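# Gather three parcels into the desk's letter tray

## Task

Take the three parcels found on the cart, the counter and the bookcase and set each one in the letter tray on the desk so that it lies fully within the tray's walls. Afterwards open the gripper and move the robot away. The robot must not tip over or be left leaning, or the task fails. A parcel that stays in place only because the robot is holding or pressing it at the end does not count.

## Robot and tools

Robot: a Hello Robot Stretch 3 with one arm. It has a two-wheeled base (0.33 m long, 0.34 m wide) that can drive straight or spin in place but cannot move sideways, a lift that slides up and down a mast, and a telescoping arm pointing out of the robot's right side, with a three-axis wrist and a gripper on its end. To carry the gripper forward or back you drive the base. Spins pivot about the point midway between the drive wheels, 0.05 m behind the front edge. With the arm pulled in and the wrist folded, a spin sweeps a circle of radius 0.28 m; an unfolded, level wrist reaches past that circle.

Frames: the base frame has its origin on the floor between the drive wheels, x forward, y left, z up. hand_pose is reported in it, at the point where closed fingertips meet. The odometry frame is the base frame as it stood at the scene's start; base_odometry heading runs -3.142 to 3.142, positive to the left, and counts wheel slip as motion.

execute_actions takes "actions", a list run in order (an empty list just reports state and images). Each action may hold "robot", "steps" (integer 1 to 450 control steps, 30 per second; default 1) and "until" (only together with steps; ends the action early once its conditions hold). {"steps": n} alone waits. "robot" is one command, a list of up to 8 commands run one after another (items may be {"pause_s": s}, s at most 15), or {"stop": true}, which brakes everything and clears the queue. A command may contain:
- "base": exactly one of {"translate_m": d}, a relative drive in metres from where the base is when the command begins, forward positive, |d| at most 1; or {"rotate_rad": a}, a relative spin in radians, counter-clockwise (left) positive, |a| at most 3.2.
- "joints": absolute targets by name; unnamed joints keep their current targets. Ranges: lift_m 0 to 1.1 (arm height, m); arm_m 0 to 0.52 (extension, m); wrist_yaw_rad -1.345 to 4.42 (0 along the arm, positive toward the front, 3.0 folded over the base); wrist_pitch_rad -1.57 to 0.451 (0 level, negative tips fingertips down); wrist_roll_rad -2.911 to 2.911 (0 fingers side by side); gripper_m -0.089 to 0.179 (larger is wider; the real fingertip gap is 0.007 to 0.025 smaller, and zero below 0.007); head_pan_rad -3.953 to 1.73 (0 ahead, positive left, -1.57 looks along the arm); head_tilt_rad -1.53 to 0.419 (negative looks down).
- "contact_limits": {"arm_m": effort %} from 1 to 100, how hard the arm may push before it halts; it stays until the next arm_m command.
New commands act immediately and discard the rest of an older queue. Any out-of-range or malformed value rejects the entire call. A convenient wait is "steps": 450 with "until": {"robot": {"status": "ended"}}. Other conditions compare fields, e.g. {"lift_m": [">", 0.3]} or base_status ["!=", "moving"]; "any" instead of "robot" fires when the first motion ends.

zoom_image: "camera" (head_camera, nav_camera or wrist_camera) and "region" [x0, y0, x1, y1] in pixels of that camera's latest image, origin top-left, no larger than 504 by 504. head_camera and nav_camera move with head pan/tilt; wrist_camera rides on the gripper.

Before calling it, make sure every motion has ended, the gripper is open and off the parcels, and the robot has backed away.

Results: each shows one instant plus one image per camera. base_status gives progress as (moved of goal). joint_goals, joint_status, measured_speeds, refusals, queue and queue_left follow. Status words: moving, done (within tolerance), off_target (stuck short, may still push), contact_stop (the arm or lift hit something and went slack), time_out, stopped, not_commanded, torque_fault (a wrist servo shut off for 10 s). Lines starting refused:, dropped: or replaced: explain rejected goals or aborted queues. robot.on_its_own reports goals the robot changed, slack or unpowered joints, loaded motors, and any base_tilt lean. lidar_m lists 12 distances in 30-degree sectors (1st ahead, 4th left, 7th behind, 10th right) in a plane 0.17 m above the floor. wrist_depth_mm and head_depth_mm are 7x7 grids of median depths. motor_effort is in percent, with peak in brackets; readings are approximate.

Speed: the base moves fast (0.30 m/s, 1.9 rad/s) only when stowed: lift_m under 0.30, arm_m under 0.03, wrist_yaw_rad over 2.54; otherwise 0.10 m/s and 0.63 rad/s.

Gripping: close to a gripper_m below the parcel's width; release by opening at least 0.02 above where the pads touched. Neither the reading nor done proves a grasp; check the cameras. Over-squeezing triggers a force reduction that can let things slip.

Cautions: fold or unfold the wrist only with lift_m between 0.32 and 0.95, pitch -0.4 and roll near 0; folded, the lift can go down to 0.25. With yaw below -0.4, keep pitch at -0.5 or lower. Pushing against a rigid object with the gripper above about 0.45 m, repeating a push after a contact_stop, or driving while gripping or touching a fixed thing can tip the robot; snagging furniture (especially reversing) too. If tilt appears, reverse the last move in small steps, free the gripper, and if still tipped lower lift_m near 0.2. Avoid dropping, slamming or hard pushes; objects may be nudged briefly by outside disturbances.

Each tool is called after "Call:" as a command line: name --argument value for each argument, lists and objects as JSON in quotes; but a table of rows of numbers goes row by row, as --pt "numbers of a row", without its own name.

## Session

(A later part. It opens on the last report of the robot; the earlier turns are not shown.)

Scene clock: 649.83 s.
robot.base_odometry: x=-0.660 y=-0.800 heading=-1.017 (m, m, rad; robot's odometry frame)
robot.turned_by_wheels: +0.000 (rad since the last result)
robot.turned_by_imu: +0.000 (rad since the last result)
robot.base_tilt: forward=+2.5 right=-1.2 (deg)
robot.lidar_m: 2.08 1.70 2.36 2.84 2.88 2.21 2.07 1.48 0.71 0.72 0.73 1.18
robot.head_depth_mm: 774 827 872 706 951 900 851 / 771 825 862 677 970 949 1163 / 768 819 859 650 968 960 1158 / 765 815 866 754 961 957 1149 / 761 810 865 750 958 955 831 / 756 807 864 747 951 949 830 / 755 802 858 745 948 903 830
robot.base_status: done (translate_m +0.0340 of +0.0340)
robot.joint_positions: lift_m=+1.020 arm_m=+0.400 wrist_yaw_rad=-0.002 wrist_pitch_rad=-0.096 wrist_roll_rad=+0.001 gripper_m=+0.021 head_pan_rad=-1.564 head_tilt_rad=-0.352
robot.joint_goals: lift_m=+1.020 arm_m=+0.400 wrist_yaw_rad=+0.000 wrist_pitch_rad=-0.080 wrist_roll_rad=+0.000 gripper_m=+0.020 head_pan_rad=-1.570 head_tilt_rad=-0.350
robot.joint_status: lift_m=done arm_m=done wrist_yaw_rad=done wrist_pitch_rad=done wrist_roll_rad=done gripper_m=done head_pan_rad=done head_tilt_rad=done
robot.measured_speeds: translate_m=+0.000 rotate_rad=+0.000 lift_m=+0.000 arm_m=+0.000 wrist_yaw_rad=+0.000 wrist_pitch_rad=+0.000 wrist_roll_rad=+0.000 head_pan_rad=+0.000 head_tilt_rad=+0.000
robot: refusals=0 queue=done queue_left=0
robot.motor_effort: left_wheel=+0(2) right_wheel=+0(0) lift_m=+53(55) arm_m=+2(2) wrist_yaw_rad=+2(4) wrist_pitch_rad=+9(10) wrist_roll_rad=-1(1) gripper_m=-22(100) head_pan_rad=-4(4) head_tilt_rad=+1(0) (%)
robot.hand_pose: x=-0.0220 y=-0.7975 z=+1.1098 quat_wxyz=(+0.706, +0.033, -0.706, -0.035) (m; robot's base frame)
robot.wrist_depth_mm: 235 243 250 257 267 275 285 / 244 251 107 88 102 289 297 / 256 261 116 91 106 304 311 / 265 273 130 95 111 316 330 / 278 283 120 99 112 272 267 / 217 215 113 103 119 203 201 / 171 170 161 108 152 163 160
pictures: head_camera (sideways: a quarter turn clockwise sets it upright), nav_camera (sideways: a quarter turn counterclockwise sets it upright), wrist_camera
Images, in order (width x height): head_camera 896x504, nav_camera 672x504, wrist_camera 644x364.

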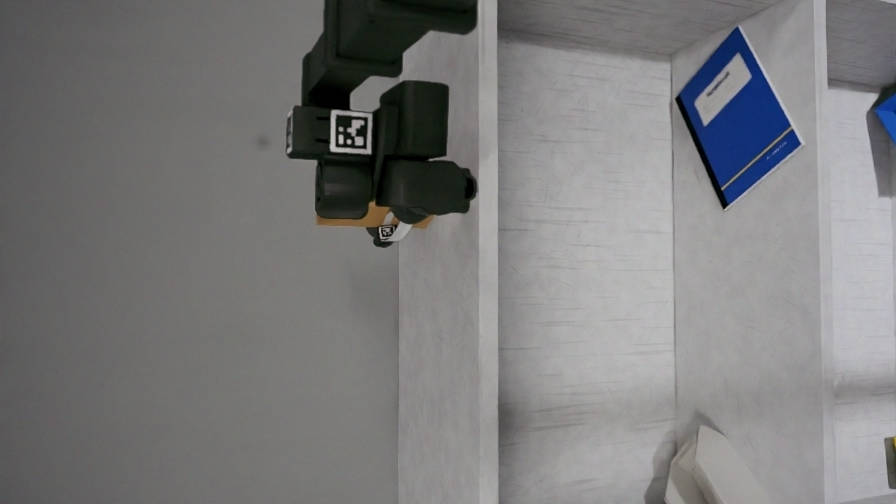

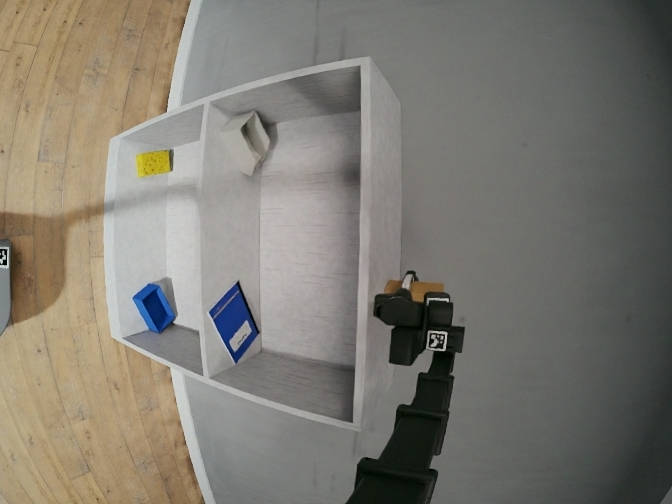

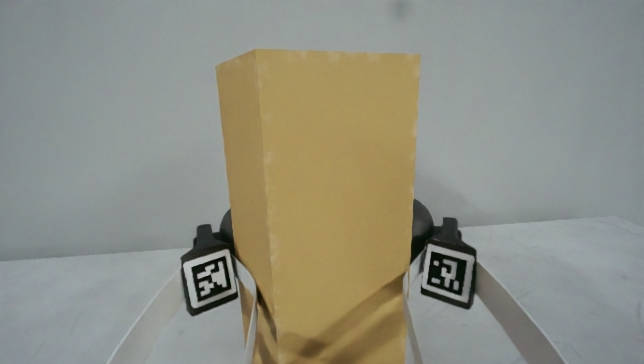

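Call:
execute_actions --actions '[{"robot": [{"joints": {"lift_m": 1.06}}, {"joints": {"arm_m": 0.0}}], "steps": 400, "until": {"robot": {"status": "ended"}}}]'

Scene clock: 658.97 s.
robot.base_odometry: x=-0.660 y=-0.800 heading=-1.017 (m, m, rad; robot's odometry frame)
robot.turned_by_wheels: +0.000 (rad since the last result)
robot.turned_by_imu: +0.000 (rad since the last result)
robot.base_tilt: forward=+2.5 right=-1.2 (deg)
robot.lidar_m: 2.08 1.71 2.36 2.84 2.88 2.22 2.07 1.47 0.71 0.72 0.73 1.18
robot.head_depth_mm: 777 829 887 - - - - / 772 824 879 - - - - / 770 820 862 - - - - / 767 814 867 698 951 939 990 / 760 808 868 752 960 952 831 / 757 807 863 749 955 953 829 / 752 803 856 746 950 904 829
robot.base_status: done (translate_m +0.0340 of +0.0340)
robot.joint_positions: lift_m=+1.060 arm_m=+0.001 wrist_yaw_rad=-0.001 wrist_pitch_rad=-0.109 wrist_roll_rad=+0.001 gripper_m=+0.021 head_pan_rad=-1.564 head_tilt_rad=-0.352
robot.joint_goals: lift_m=+1.060 arm_m=+0.000 wrist_yaw_rad=+0.000 wrist_pitch_rad=-0.080 wrist_roll_rad=+0.000 gripper_m=+0.020 head_pan_rad=-1.570 head_tilt_rad=-0.350
robot.joint_status: lift_m=done arm_m=done wrist_yaw_rad=done wrist_pitch_rad=done wrist_roll_rad=done gripper_m=done head_pan_rad=done head_tilt_rad=done
robot.measured_speeds: translate_m=+0.000 rotate_rad=+0.000 lift_m=+0.000 arm_m=+0.000 wrist_yaw_rad=+0.000 wrist_pitch_rad=+0.000 wrist_roll_rad=+0.000 head_pan_rad=+0.000 head_tilt_rad=+0.000
robot: refusals=0 queue=done queue_left=0
robot.motor_effort: left_wheel=+0(0) right_wheel=+0(0) lift_m=+56(58) arm_m=-2(5) wrist_yaw_rad=+0(2) wrist_pitch_rad=+16(16) wrist_roll_rad=-1(1) gripper_m=-21(22) head_pan_rad=-4(4) head_tilt_rad=-1(1) (%)
robot.hand_pose: x=-0.0217 y=-0.3980 z=+1.1464 quat_wxyz=(+0.706, +0.039, -0.706, -0.039) (m; robot's base frame)
robot.wrist_depth_mm: 576 577 604 627 644 664 682 / 585 610 109 88 103 688 723 / 612 635 118 92 107 728 755 / 595 577 132 95 112 756 796 / 396 407 121 99 113 462 847 / 600 675 113 104 119 494 886 / 595 729 737 109 664 569 950
pictures: head_camera (sideways: a quarter turn clockwise sets it upright), nav_camera (sideways: a quarter turn counterclockwise sets it upright), wrist_camera
Images, in order (width x height): head_camera 896x504, nav_camera 672x504, wrist_camera 644x364.

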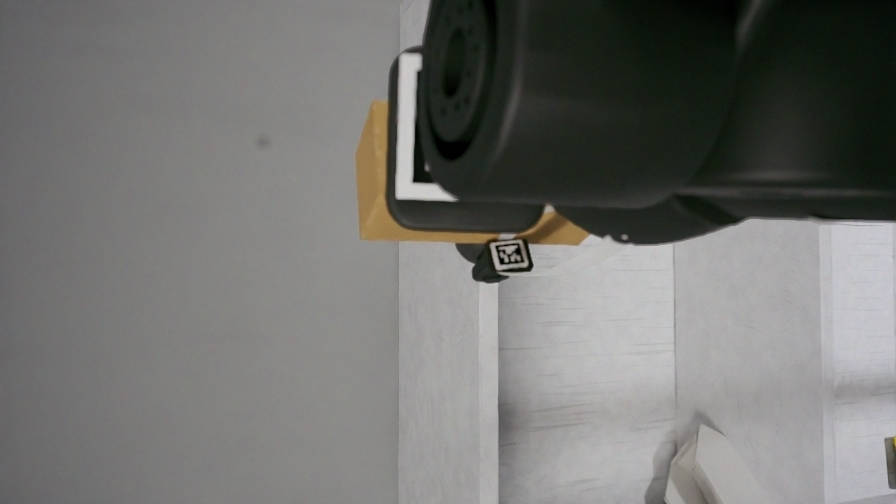

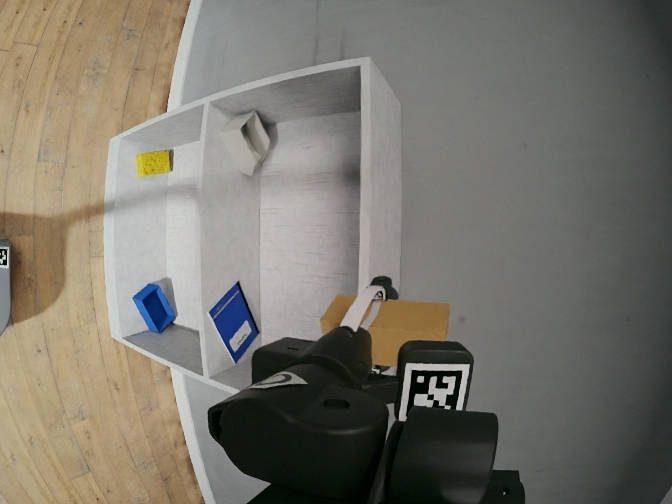

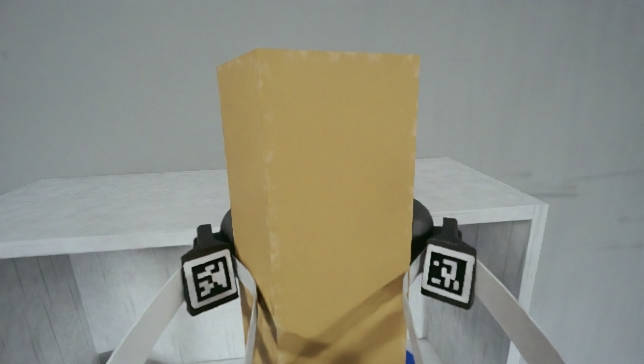

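Call:
execute_actions --actions '[{"robot": [{"base": {"rotate_rad": 1.15}}, {"base": {"translate_m": 1.0}}], "steps": 450, "until": {"robot": {"status": "ended"}}}]'

Scene clock: 686.33 s.
robot.base_odometry: x=+0.331 y=-0.667 heading=+0.133 (m, m, rad; robot's odometry frame)
robot.turned_by_wheels: +1.150 (rad since the last result)
robot.turned_by_imu: +1.141 (rad since the last result)
robot.base_tilt: forward=+2.5 right=-1.2 (deg)
robot.lidar_m: 2.03 1.96 1.99 2.09 2.59 2.52 1.70 1.48 1.85 1.18 1.58 1.40
robot.head_depth_mm: 1768 1923 2081 - - - - / 1679 1802 1945 - - - - / 1598 1702 1809 - - - - / 1512 1623 1732 1815 1035 1786 1434 / 1445 1530 1643 1738 1096 1681 1400 / 1380 1463 1552 1596 1087 1698 1437 / 1324 1392 1484 1551 1081 1630 1431
robot.base_status: done (translate_m +1.0000 of +1.0000)
robot.joint_positions: lift_m=+1.060 arm_m=+0.001 wrist_yaw_rad=-0.001 wrist_pitch_rad=-0.109 wrist_roll_rad=+0.001 gripper_m=+0.021 head_pan_rad=-1.564 head_tilt_rad=-0.352
robot.joint_goals: lift_m=+1.060 arm_m=+0.000 wrist_yaw_rad=+0.000 wrist_pitch_rad=-0.080 wrist_roll_rad=+0.000 gripper_m=+0.020 head_pan_rad=-1.570 head_tilt_rad=-0.350
robot.joint_status: lift_m=done arm_m=done wrist_yaw_rad=done wrist_pitch_rad=done wrist_roll_rad=done gripper_m=done head_pan_rad=done head_tilt_rad=done
robot.measured_speeds: translate_m=+0.000 rotate_rad=+0.000 lift_m=+0.000 arm_m=+0.000 wrist_yaw_rad=+0.000 wrist_pitch_rad=+0.000 wrist_roll_rad=+0.000 head_pan_rad=+0.000 head_tilt_rad=+0.000
robot: refusals=0 queue=done queue_left=0
robot.motor_effort: left_wheel=-3(8) right_wheel=+1(4) lift_m=+56(56) arm_m=-2(3) wrist_yaw_rad=+1(0) wrist_pitch_rad=+16(16) wrist_roll_rad=-1(1) gripper_m=-22(22) head_pan_rad=-4(4) head_tilt_rad=+1(1) (%)
robot.hand_pose: x=-0.0217 y=-0.3980 z=+1.1464 quat_wxyz=(+0.706, +0.039, -0.706, -0.039) (m; robot's base frame)
robot.wrist_depth_mm: - - - - - - - / - - 109 88 103 - - / - - 118 92 108 - - / - - 132 95 112 - - / - - 120 99 113 - - / 875 878 113 104 119 - - / 687 686 681 108 - - -
pictures: head_camera (sideways: a quarter turn clockwise sets it upright), nav_camera (sideways: a quarter turn counterclockwise sets it upright), wrist_camera
Images, in order (width x height): head_camera 896x504, nav_camera 672x504, wrist_camera 644x364.

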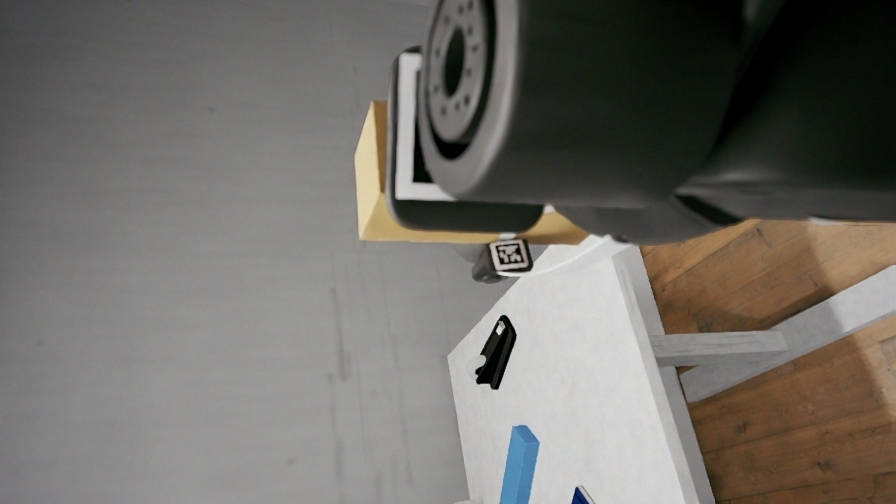

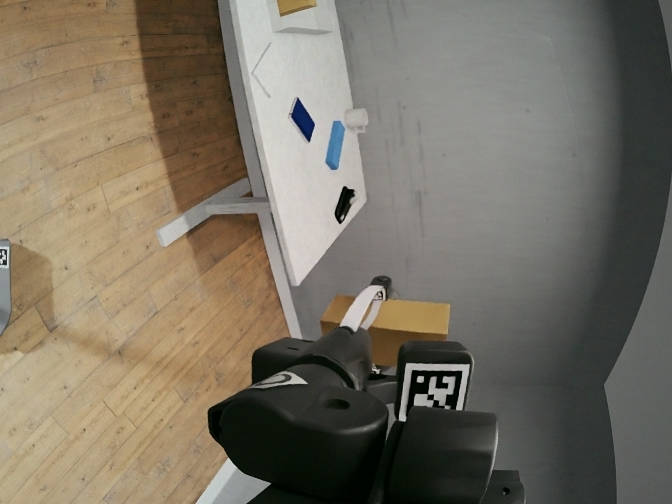

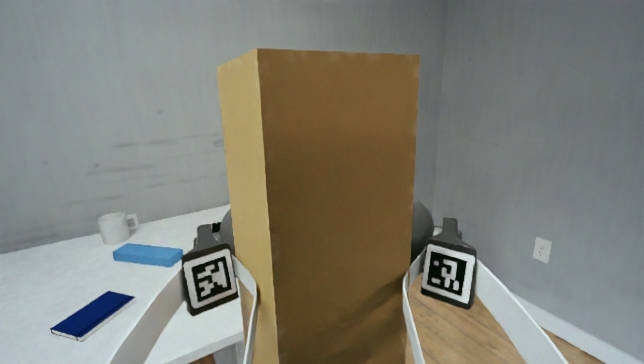

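Call:
execute_actions --actions '[{"robot": [{"base": {"translate_m": 0.672}}, {"base": {"rotate_rad": 0.48}, "joints": {"head_tilt_rad": -0.75}}], "steps": 450, "until": {"robot": {"status": "ended"}}}]'

Scene clock: 700.70 s.
robot.base_odometry: x=+0.997 y=-0.579 heading=+0.613 (m, m, rad; robot's odometry frame)
robot.turned_by_wheels: +0.480 (rad since the last result)
robot.turned_by_imu: +0.477 (rad since the last result)
robot.base_tilt: forward=+2.6 right=-1.1 (deg)
robot.lidar_m: 1.36 1.44 1.88 2.89 2.98 2.37 2.11 1.21 1.24 1.24 0.81 1.44
robot.head_depth_mm: - - - - - 1327 1149 / - - - - - 1321 1152 / - - - - - 1324 1153 / 1043 1167 1007 836 723 1329 1150 / 1064 1210 1069 837 724 1323 1156 / 1064 1211 1072 839 725 1306 1150 / 1073 1213 1077 837 724 1328 1155
robot.base_status: done (rotate_rad +0.4799 of +0.4800)
robot.joint_positions: lift_m=+1.060 arm_m=+0.001 wrist_yaw_rad=-0.001 wrist_pitch_rad=-0.109 wrist_roll_rad=+0.001 gripper_m=+0.021 head_pan_rad=-1.564 head_tilt_rad=-0.741
robot.joint_goals: lift_m=+1.060 arm_m=+0.000 wrist_yaw_rad=+0.000 wrist_pitch_rad=-0.080 wrist_roll_rad=+0.000 gripper_m=+0.020 head_pan_rad=-1.570 head_tilt_rad=-0.750
robot.joint_status: lift_m=done arm_m=done wrist_yaw_rad=done wrist_pitch_rad=done wrist_roll_rad=done gripper_m=done head_pan_rad=done head_tilt_rad=done
robot.measured_speeds: translate_m=+0.000 rotate_rad=+0.000 lift_m=+0.000 arm_m=+0.000 wrist_yaw_rad=+0.000 wrist_pitch_rad=+0.000 wrist_roll_rad=+0.000 head_pan_rad=+0.000 head_tilt_rad=+0.000
robot: refusals=0 queue=done queue_left=0
robot.motor_effort: left_wheel=-3(9) right_wheel=+1(4) lift_m=+56(56) arm_m=-3(3) wrist_yaw_rad=+1(0) wrist_pitch_rad=+16(16) wrist_roll_rad=-1(1) gripper_m=-22(22) head_pan_rad=-4(4) head_tilt_rad=-4(22) (%)
robot.hand_pose: x=-0.0217 y=-0.3980 z=+1.1464 quat_wxyz=(+0.706, +0.039, -0.706, -0.039) (m; robot's base frame)
robot.wrist_depth_mm: 879 903 910 920 945 930 947 / 930 925 109 88 103 974 - / 969 962 118 92 107 - - / - - 132 96 112 - - / - - 121 100 113 - - / - 944 113 104 119 828 779 / - 683 644 108 461 658 652
pictures: head_camera (sideways: a quarter turn clockwise sets it upright), nav_camera (sideways: a quarter turn counterclockwise sets it upright), wrist_camera
Images, in order (width x height): head_camera 896x504, nav_camera 672x504, wrist_camera 644x364.

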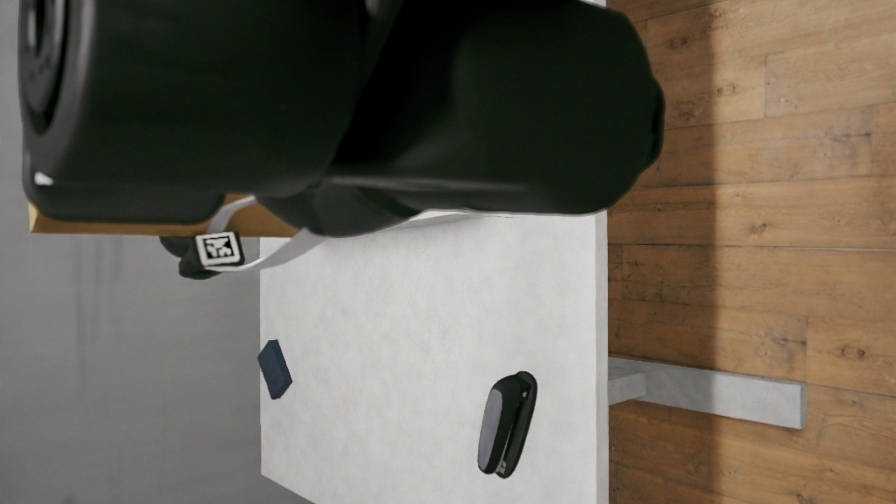

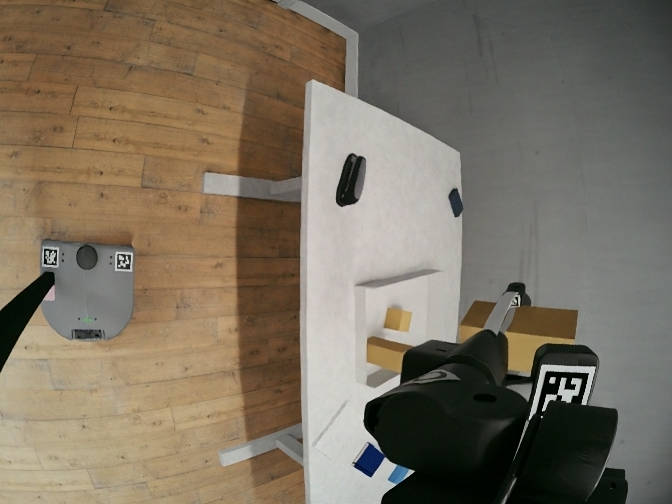

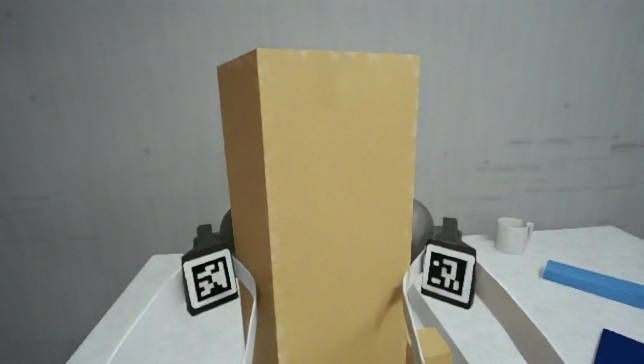

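Call:
execute_actions --actions '[{"robot": [{"joints": {"lift_m": 0.88}}, {"joints": {"arm_m": 0.30}}], "steps": 450, "until": {"robot": {"status": "ended"}}}]'

Scene clock: 708.57 s.
robot.base_odometry: x=+0.997 y=-0.579 heading=+0.613 (m, m, rad; robot's odometry frame)
robot.turned_by_wheels: +0.000 (rad since the last result)
robot.turned_by_imu: +0.000 (rad since the last result)
robot.base_tilt: forward=+2.6 right=-1.1 (deg)
robot.lidar_m: 1.37 1.44 1.88 2.90 2.98 2.38 2.11 1.21 1.24 1.24 0.81 1.45
robot.head_depth_mm: 1049 1192 - 761 713 1331 1152 / 1053 1177 - 772 723 1324 1147 / 1063 1143 - 805 723 1327 1151 / 1062 1183 1030 838 720 1332 1149 / 1067 1213 1072 836 723 1334 1150 / 1066 1216 1073 837 723 1300 1149 / 1069 1213 1072 835 724 1326 1150
robot.base_status: done (rotate_rad +0.4799 of +0.4800)
robot.joint_positions: lift_m=+0.880 arm_m=+0.300 wrist_yaw_rad=-0.001 wrist_pitch_rad=-0.110 wrist_roll_rad=+0.001 gripper_m=+0.021 head_pan_rad=-1.564 head_tilt_rad=-0.741
robot.joint_goals: lift_m=+0.880 arm_m=+0.300 wrist_yaw_rad=+0.000 wrist_pitch_rad=-0.080 wrist_roll_rad=+0.000 gripper_m=+0.020 head_pan_rad=-1.570 head_tilt_rad=-0.750
robot.joint_status: lift_m=done arm_m=done wrist_yaw_rad=done wrist_pitch_rad=done wrist_roll_rad=done gripper_m=done head_pan_rad=done head_tilt_rad=done
robot.measured_speeds: translate_m=+0.000 rotate_rad=+0.000 lift_m=+0.000 arm_m=+0.000 wrist_yaw_rad=+0.000 wrist_pitch_rad=+0.000 wrist_roll_rad=+0.000 head_pan_rad=+0.000 head_tilt_rad=+0.000
robot: refusals=0 queue=done queue_left=0
robot.motor_effort: left_wheel=-3(3) right_wheel=+1(1) lift_m=+31(56) arm_m=+3(1) wrist_yaw_rad=+0(1) wrist_pitch_rad=+17(17) wrist_roll_rad=-1(1) gripper_m=-22(21) head_pan_rad=-4(4) head_tilt_rad=-4(3) (%)
robot.hand_pose: x=-0.0217 y=-0.6967 z=+0.9670 quat_wxyz=(+0.706, +0.039, -0.706, -0.039) (m; robot's base frame)
robot.wrist_depth_mm: 619 631 632 647 656 663 669 / 645 658 109 89 103 694 709 / 679 690 118 92 107 734 740 / 708 721 131 95 112 769 766 / 744 737 121 99 113 695 630 / 553 552 113 104 119 524 511 / 442 439 414 108 392 396 417
pictures: head_camera (sideways: a quarter turn clockwise sets it upright), nav_camera (sideways: a quarter turn counterclockwise sets it upright), wrist_camera
Images, in order (width x height): head_camera 896x504, nav_camera 672x504, wrist_camera 644x364.

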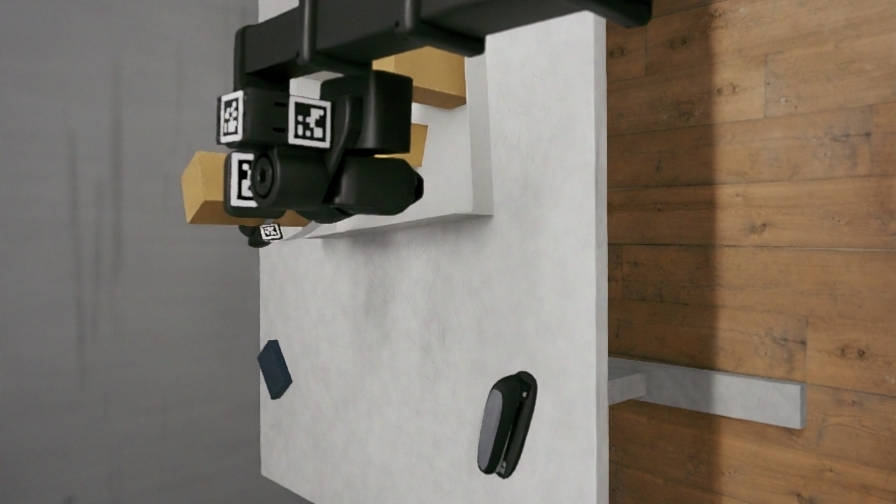

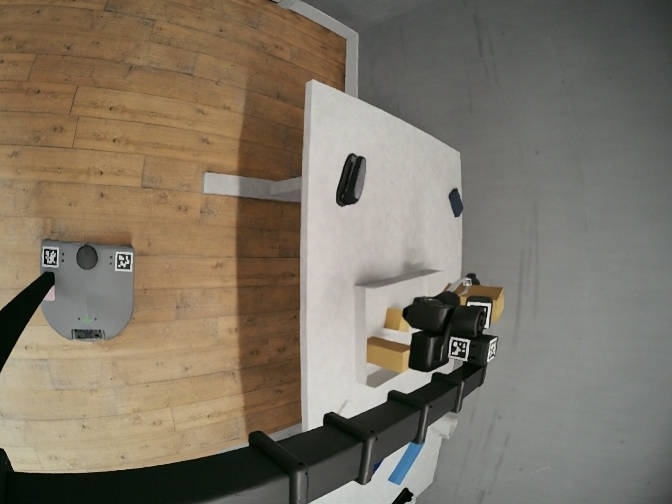

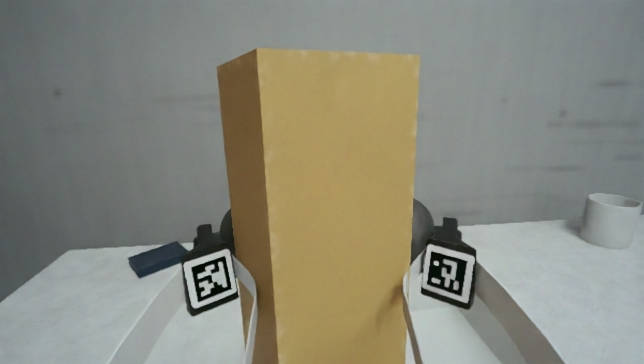

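Call:
execute_actions --actions '[{"robot": [{"base": {"translate_m": -0.05}, "joints": {"arm_m": 0.41}}, {"joints": {"lift_m": 0.74}}], "steps": 450, "until": {"robot": {"status": "ended"}}}]'

Scene clock: 718.03 s.
robot.base_odometry: x=+0.956 y=-0.607 heading=+0.613 (m, m, rad; robot's odometry frame)
robot.turned_by_wheels: +0.000 (rad since the last result)
robot.turned_by_imu: +0.000 (rad since the last result)
robot.base_tilt: forward=+2.5 right=-1.3 (deg)
robot.lidar_m: 1.42 1.49 1.92 2.90 2.98 2.33 2.06 1.18 1.18 1.25 0.83 1.50
robot.head_depth_mm: 1055 1202 1069 834 713 - - / 1055 1205 1118 - 721 1330 1150 / 1057 1205 812 773 724 1326 1152 / 1065 1205 991 834 723 1334 1151 / 1065 1217 1072 835 725 1333 1147 / 1067 1215 1071 837 724 1309 1154 / 1073 1218 1077 839 722 1330 1156
robot.base_status: done (translate_m -0.0500 of -0.0500)
robot.joint_positions: lift_m=+0.740 arm_m=+0.410 wrist_yaw_rad=-0.001 wrist_pitch_rad=-0.110 wrist_roll_rad=+0.001 gripper_m=+0.021 head_pan_rad=-1.564 head_tilt_rad=-0.741
robot.joint_goals: lift_m=+0.740 arm_m=+0.410 wrist_yaw_rad=+0.000 wrist_pitch_rad=-0.080 wrist_roll_rad=+0.000 gripper_m=+0.020 head_pan_rad=-1.570 head_tilt_rad=-0.750
robot.joint_status: lift_m=done arm_m=done wrist_yaw_rad=done wrist_pitch_rad=done wrist_roll_rad=done gripper_m=done head_pan_rad=done head_tilt_rad=done
robot.measured_speeds: translate_m=+0.000 rotate_rad=+0.000 lift_m=+0.000 arm_m=+0.000 wrist_yaw_rad=+0.000 wrist_pitch_rad=+0.000 wrist_roll_rad=+0.000 head_pan_rad=+0.000 head_tilt_rad=+0.000
robot: refusals=0 queue=done queue_left=0
robot.motor_effort: left_wheel=-2(8) right_wheel=+0(3) lift_m=+31(31) arm_m=+2(4) wrist_yaw_rad=+0(0) wrist_pitch_rad=+16(16) wrist_roll_rad=-1(1) gripper_m=-21(21) head_pan_rad=-3(4) head_tilt_rad=-4(2) (%)
robot.hand_pose: x=-0.0217 y=-0.8067 z=+0.8270 quat_wxyz=(+0.706, +0.039, -0.706, -0.039) (m; robot's base frame)
robot.wrist_depth_mm: 527 529 536 546 552 566 562 / 546 554 109 89 103 587 594 / 570 580 118 92 107 614 617 / 599 599 132 96 112 584 520 / 423 419 121 99 113 299 383 / 315 310 113 104 119 240 215 / 249 237 232 108 218 230 190
pictures: head_camera (sideways: a quarter turn clockwise sets it upright), nav_camera (sideways: a quarter turn counterclockwise sets it upright), wrist_camera
Images, in order (width x height): head_camera 896x504, nav_camera 672x504, wrist_camera 644x364.

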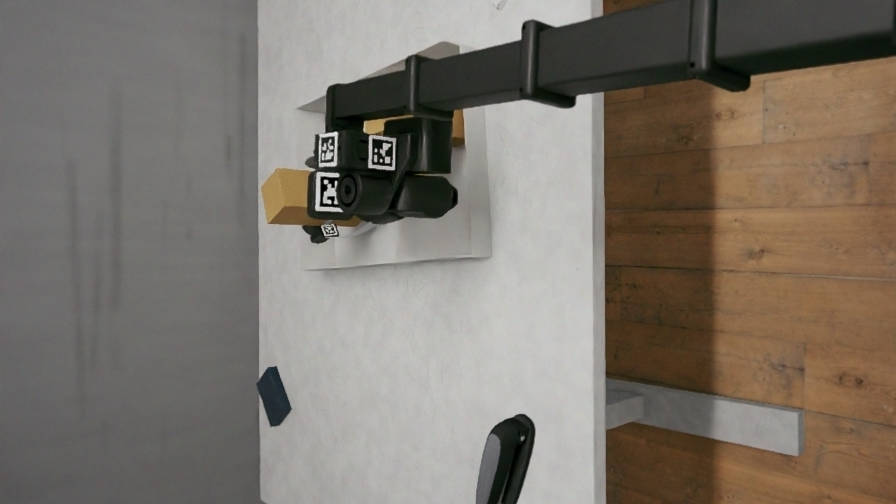

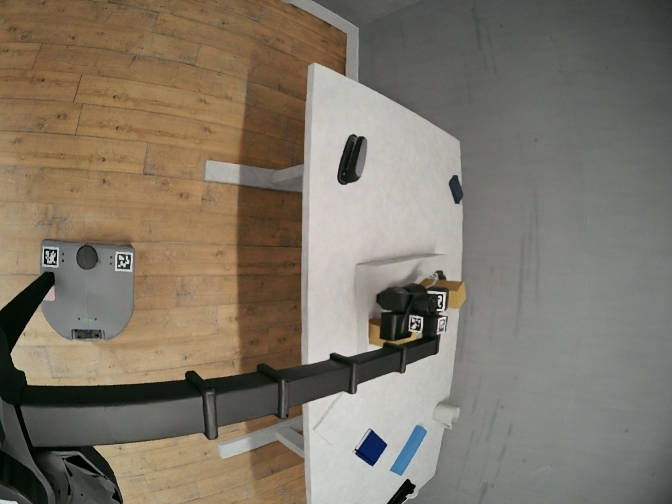

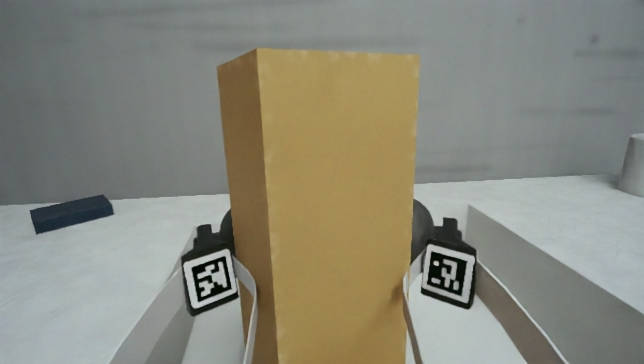

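Call:
execute_actions --actions '[{"robot": [{"joints": {"lift_m": 0.715}}, {"joints": {"gripper_m": 0.09}}], "steps": 300, "until": {"robot": {"status": "ended"}}}]'

Scene clock: 723.43 s.
robot.base_odometry: x=+0.956 y=-0.607 heading=+0.613 (m, m, rad; robot's odometry frame)
robot.turned_by_wheels: +0.000 (rad since the last result)
robot.turned_by_imu: +0.000 (rad since the last result)
robot.base_tilt: forward=+2.5 right=-1.1 (deg)
robot.lidar_m: 1.42 1.48 1.91 2.89 2.97 2.34 2.06 1.18 1.18 1.25 0.84 1.50
robot.head_depth_mm: 1058 1201 1065 819 721 - - / 1057 1198 1071 - 723 1327 1155 / 1058 1205 1092 772 723 1320 1152 / 1062 1210 1007 833 724 1328 1153 / 1064 1209 1072 835 725 1329 1153 / 1064 1213 1072 833 726 1310 1151 / 1073 1219 1073 835 725 1330 1151
robot.base_status: done (translate_m -0.0500 of -0.0500)
robot.joint_positions: lift_m=+0.715 arm_m=+0.410 wrist_yaw_rad=+0.001 wrist_pitch_rad=-0.100 wrist_roll_rad=-0.001 gripper_m=+0.090 head_pan_rad=-1.564 head_tilt_rad=-0.741
robot.joint_goals: lift_m=+0.715 arm_m=+0.410 wrist_yaw_rad=+0.000 wrist_pitch_rad=-0.080 wrist_roll_rad=+0.000 gripper_m=+0.090 head_pan_rad=-1.570 head_tilt_rad=-0.750
robot.joint_status: lift_m=done arm_m=done wrist_yaw_rad=done wrist_pitch_rad=done wrist_roll_rad=done gripper_m=done head_pan_rad=done head_tilt_rad=done
robot.measured_speeds: translate_m=+0.000 rotate_rad=+0.000 lift_m=+0.000 arm_m=+0.000 wrist_yaw_rad=+0.000 wrist_pitch_rad=+0.000 wrist_roll_rad=+0.000 head_pan_rad=+0.000 head_tilt_rad=+0.000
robot: refusals=0 queue=done queue_left=0
robot.motor_effort: left_wheel=-2(3) right_wheel=+1(0) lift_m=+31(32) arm_m=+2(3) wrist_yaw_rad=-1(1) wrist_pitch_rad=+11(25) wrist_roll_rad=+1(1) gripper_m=-1(82) head_pan_rad=-4(4) head_tilt_rad=-4(3) (%)
robot.hand_pose: x=-0.0211 y=-0.8073 z=+0.8046 quat_wxyz=(+0.707, +0.036, -0.705, -0.035) (m; robot's base frame)
robot.wrist_depth_mm: 524 534 539 543 555 559 571 / 550 555 565 565 576 592 596 / 575 579 588 607 605 614 616 / 597 600 605 551 533 522 514 / 378 373 287 296 307 262 340 / 276 260 173 186 255 238 188 / 219 191 187 139 207 206 188
pictures: head_camera (sideways: a quarter turn clockwise sets it upright), nav_camera (sideways: a quarter turn counterclockwise sets it upright), wrist_camera
Images, in order (width x height): head_camera 896x504, nav_camera 672x504, wrist_camera 644x364.

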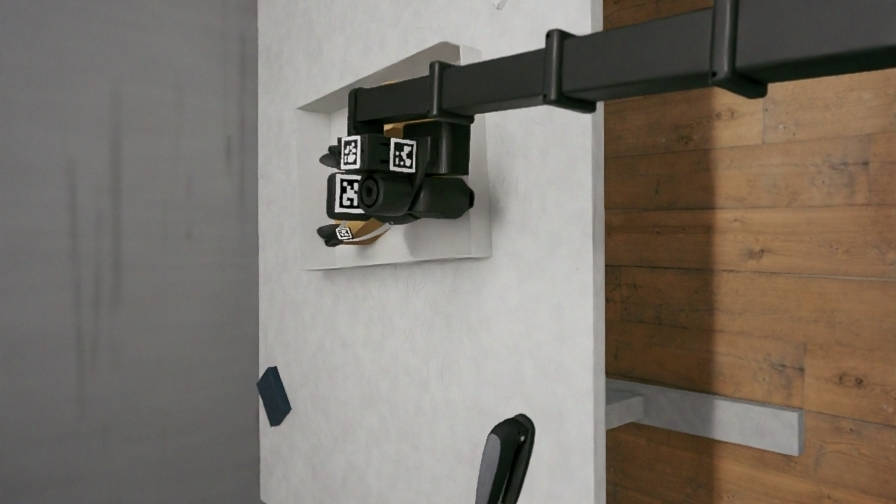

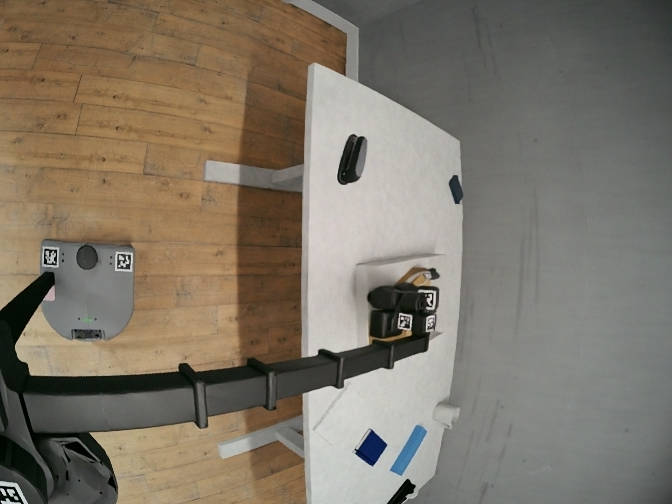

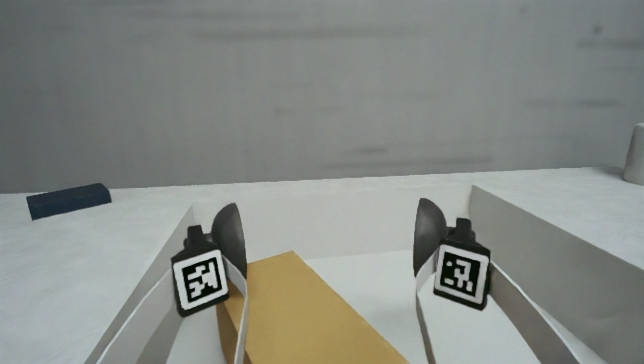

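Call:
execute_actions --actions '[{"robot": [{"joints": {"lift_m": 0.95}}, {"joints": {"arm_m": 0.0}}], "steps": 450, "until": {"robot": {"status": "ended"}}}]'

Scene clock: 732.50 s.
robot.base_odometry: x=+0.956 y=-0.607 heading=+0.613 (m, m, rad; robot's odometry frame)
robot.turned_by_wheels: +0.000 (rad since the last result)
robot.turned_by_imu: +0.000 (rad since the last result)
robot.base_tilt: forward=+2.5 right=-1.2 (deg)
robot.lidar_m: 1.42 1.49 1.91 2.90 2.98 2.34 2.06 1.18 1.18 1.25 0.83 1.50
robot.head_depth_mm: 1057 1196 1072 826 - - - / 1057 1192 1071 - - - 1117 / 1064 1202 1024 - - - 1131 / 1063 1208 1031 832 723 1325 1151 / 1066 1210 1073 838 723 1338 1155 / 1070 1211 1072 838 725 1305 1152 / 1072 1215 1068 838 722 1326 1149
robot.base_status: done (translate_m -0.0500 of -0.0500)
robot.joint_positions: lift_m=+0.950 arm_m=+0.001 wrist_yaw_rad=+0.001 wrist_pitch_rad=-0.100 wrist_roll_rad=-0.001 gripper_m=+0.090 head_pan_rad=-1.564 head_tilt_rad=-0.741
robot.joint_goals: lift_m=+0.950 arm_m=+0.000 wrist_yaw_rad=+0.000 wrist_pitch_rad=-0.080 wrist_roll_rad=+0.000 gripper_m=+0.090 head_pan_rad=-1.570 head_tilt_rad=-0.750
robot.joint_status: lift_m=done arm_m=done wrist_yaw_rad=done wrist_pitch_rad=done wrist_roll_rad=done gripper_m=done head_pan_rad=done head_tilt_rad=done
robot.measured_speeds: translate_m=+0.000 rotate_rad=+0.000 lift_m=+0.000 arm_m=+0.000 wrist_yaw_rad=+0.000 wrist_pitch_rad=+0.000 wrist_roll_rad=+0.000 head_pan_rad=+0.000 head_tilt_rad=+0.000
robot: refusals=0 queue=done queue_left=0
robot.motor_effort: left_wheel=-2(2) right_wheel=+0(0) lift_m=+55(58) arm_m=-3(3) wrist_yaw_rad=-1(2) wrist_pitch_rad=+10(11) wrist_roll_rad=+1(1) gripper_m=+0(1) head_pan_rad=-4(3) head_tilt_rad=-3(4) (%)
robot.hand_pose: x=-0.0212 y=-0.3985 z=+1.0389 quat_wxyz=(+0.707, +0.036, -0.705, -0.035) (m; robot's base frame)
robot.wrist_depth_mm: 892 894 915 928 923 931 934 / 926 937 934 976 965 973 - / 967 995 994 - - - - / - - - - - - - / - - 967 903 905 869 854 / - 686 636 625 467 662 641 / 540 544 544 511 450 523 514
pictures: head_camera (sideways: a quarter turn clockwise sets it upright), nav_camera (sideways: a quarter turn counterclockwise sets it upright), wrist_camera
Images, in order (width x height): head_camera 896x504, nav_camera 672x504, wrist_camera 644x364.

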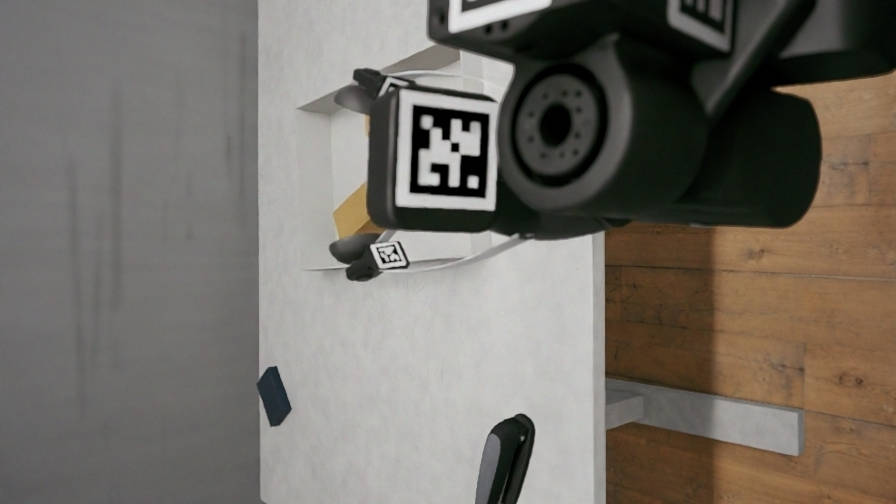

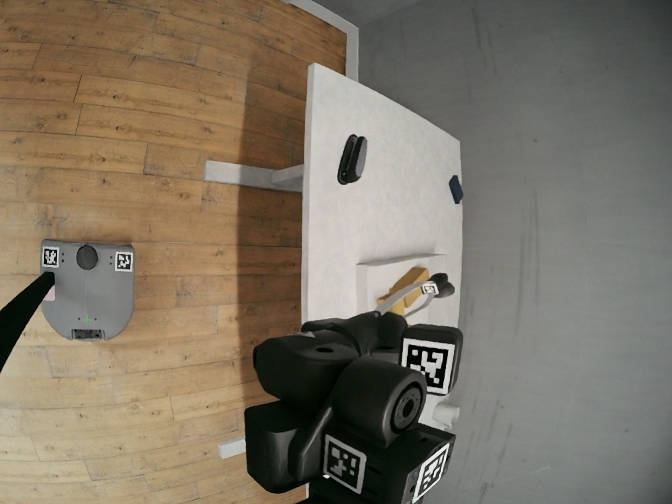

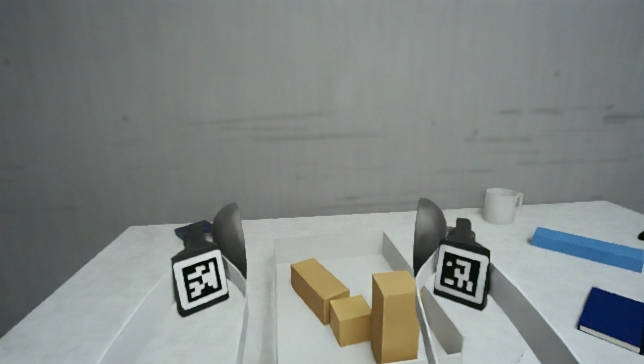

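All three parcels are inside the tray. I'll drive clear before finishing.

Call:
execute_actions --actions '[{"robot": {"base": {"translate_m": -0.5}}, "steps": 300, "until": {"robot": {"status": "ended"}}}]'

Scene clock: 740.00 s.
robot.base_odometry: x=+0.547 y=-0.895 heading=+0.613 (m, m, rad; robot's odometry frame)
robot.turned_by_wheels: +0.000 (rad since the last result)
robot.turned_by_imu: -0.001 (rad since the last result)
robot.base_tilt: forward=+2.5 right=-1.2 (deg)
robot.lidar_m: 1.91 1.99 2.19 2.87 2.69 1.86 1.57 1.86 0.90 1.27 1.30 1.15
robot.head_depth_mm: 1077 1215 1049 893 - - - / 1077 1224 1108 - - - 1115 / 1079 1204 1061 - - - 1130 / 1083 1224 1117 838 1458 1329 1152 / 1083 1239 1070 836 731 1333 1150 / 1083 1233 1071 836 745 1327 1151 / 1086 1239 1037 812 744 1326 1156
robot.base_status: done (translate_m -0.5000 of -0.5000)
robot.joint_positions: lift_m=+0.950 arm_m=+0.001 wrist_yaw_rad=+0.001 wrist_pitch_rad=-0.100 wrist_roll_rad=-0.001 gripper_m=+0.090 head_pan_rad=-1.564 head_tilt_rad=-0.741
robot.joint_goals: lift_m=+0.950 arm_m=+0.000 wrist_yaw_rad=+0.000 wrist_pitch_rad=-0.080 wrist_roll_rad=+0.000 gripper_m=+0.090 head_pan_rad=-1.570 head_tilt_rad=-0.750
robot.joint_status: lift_m=done arm_m=done wrist_yaw_rad=done wrist_pitch_rad=done wrist_roll_rad=done gripper_m=done head_pan_rad=done head_tilt_rad=done
robot.measured_speeds: translate_m=+0.000 rotate_rad=+0.000 lift_m=+0.000 arm_m=+0.000 wrist_yaw_rad=+0.000 wrist_pitch_rad=+0.000 wrist_roll_rad=+0.000 head_pan_rad=+0.000 head_tilt_rad=+0.000
robot: refusals=0 queue=done queue_left=0
robot.motor_effort: left_wheel=-1(10) right_wheel=+1(2) lift_m=+55(55) arm_m=-2(2) wrist_yaw_rad=-1(1) wrist_pitch_rad=+10(10) wrist_roll_rad=+1(1) gripper_m=+0(1) head_pan_rad=-4(4) head_tilt_rad=-3(2) (%)
robot.hand_pose: x=-0.0212 y=-0.3985 z=+1.0389 quat_wxyz=(+0.707, +0.036, -0.705, -0.035) (m; robot's base frame)
robot.wrist_depth_mm: 895 924 940 943 957 980 969 / 942 950 981 963 - - - / 978 995 - - - - - / - - - - - - - / 949 948 976 903 889 - - / 634 686 639 669 643 651 - / 453 515 538 516 527 525 519
pictures: head_camera (sideways: a quarter turn clockwise sets it upright), nav_camera (sideways: a quarter turn counterclockwise sets it upright), wrist_camera
Images, in order (width x height): head_camera 896x504, nav_camera 672x504, wrist_camera 644x364.

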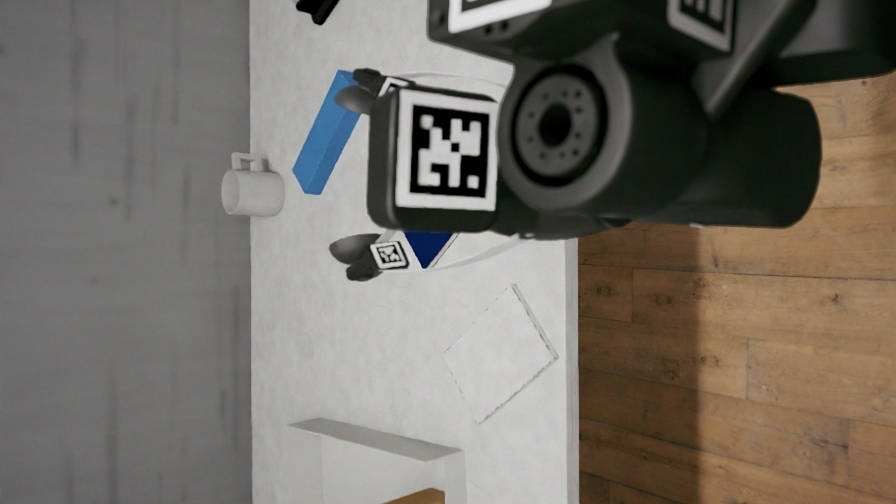

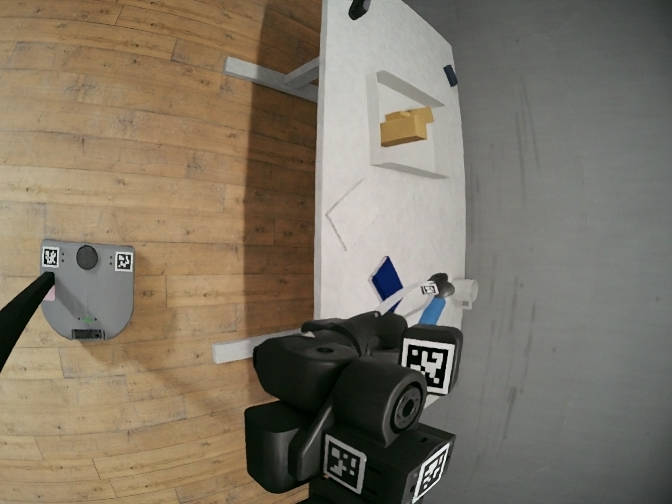

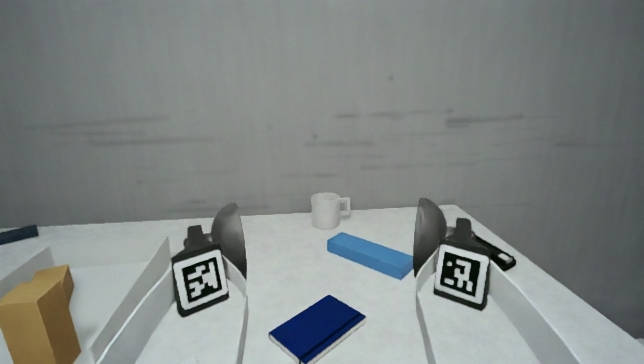

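Call:
finished_scene --scene 2

The scene is finished: the task was done.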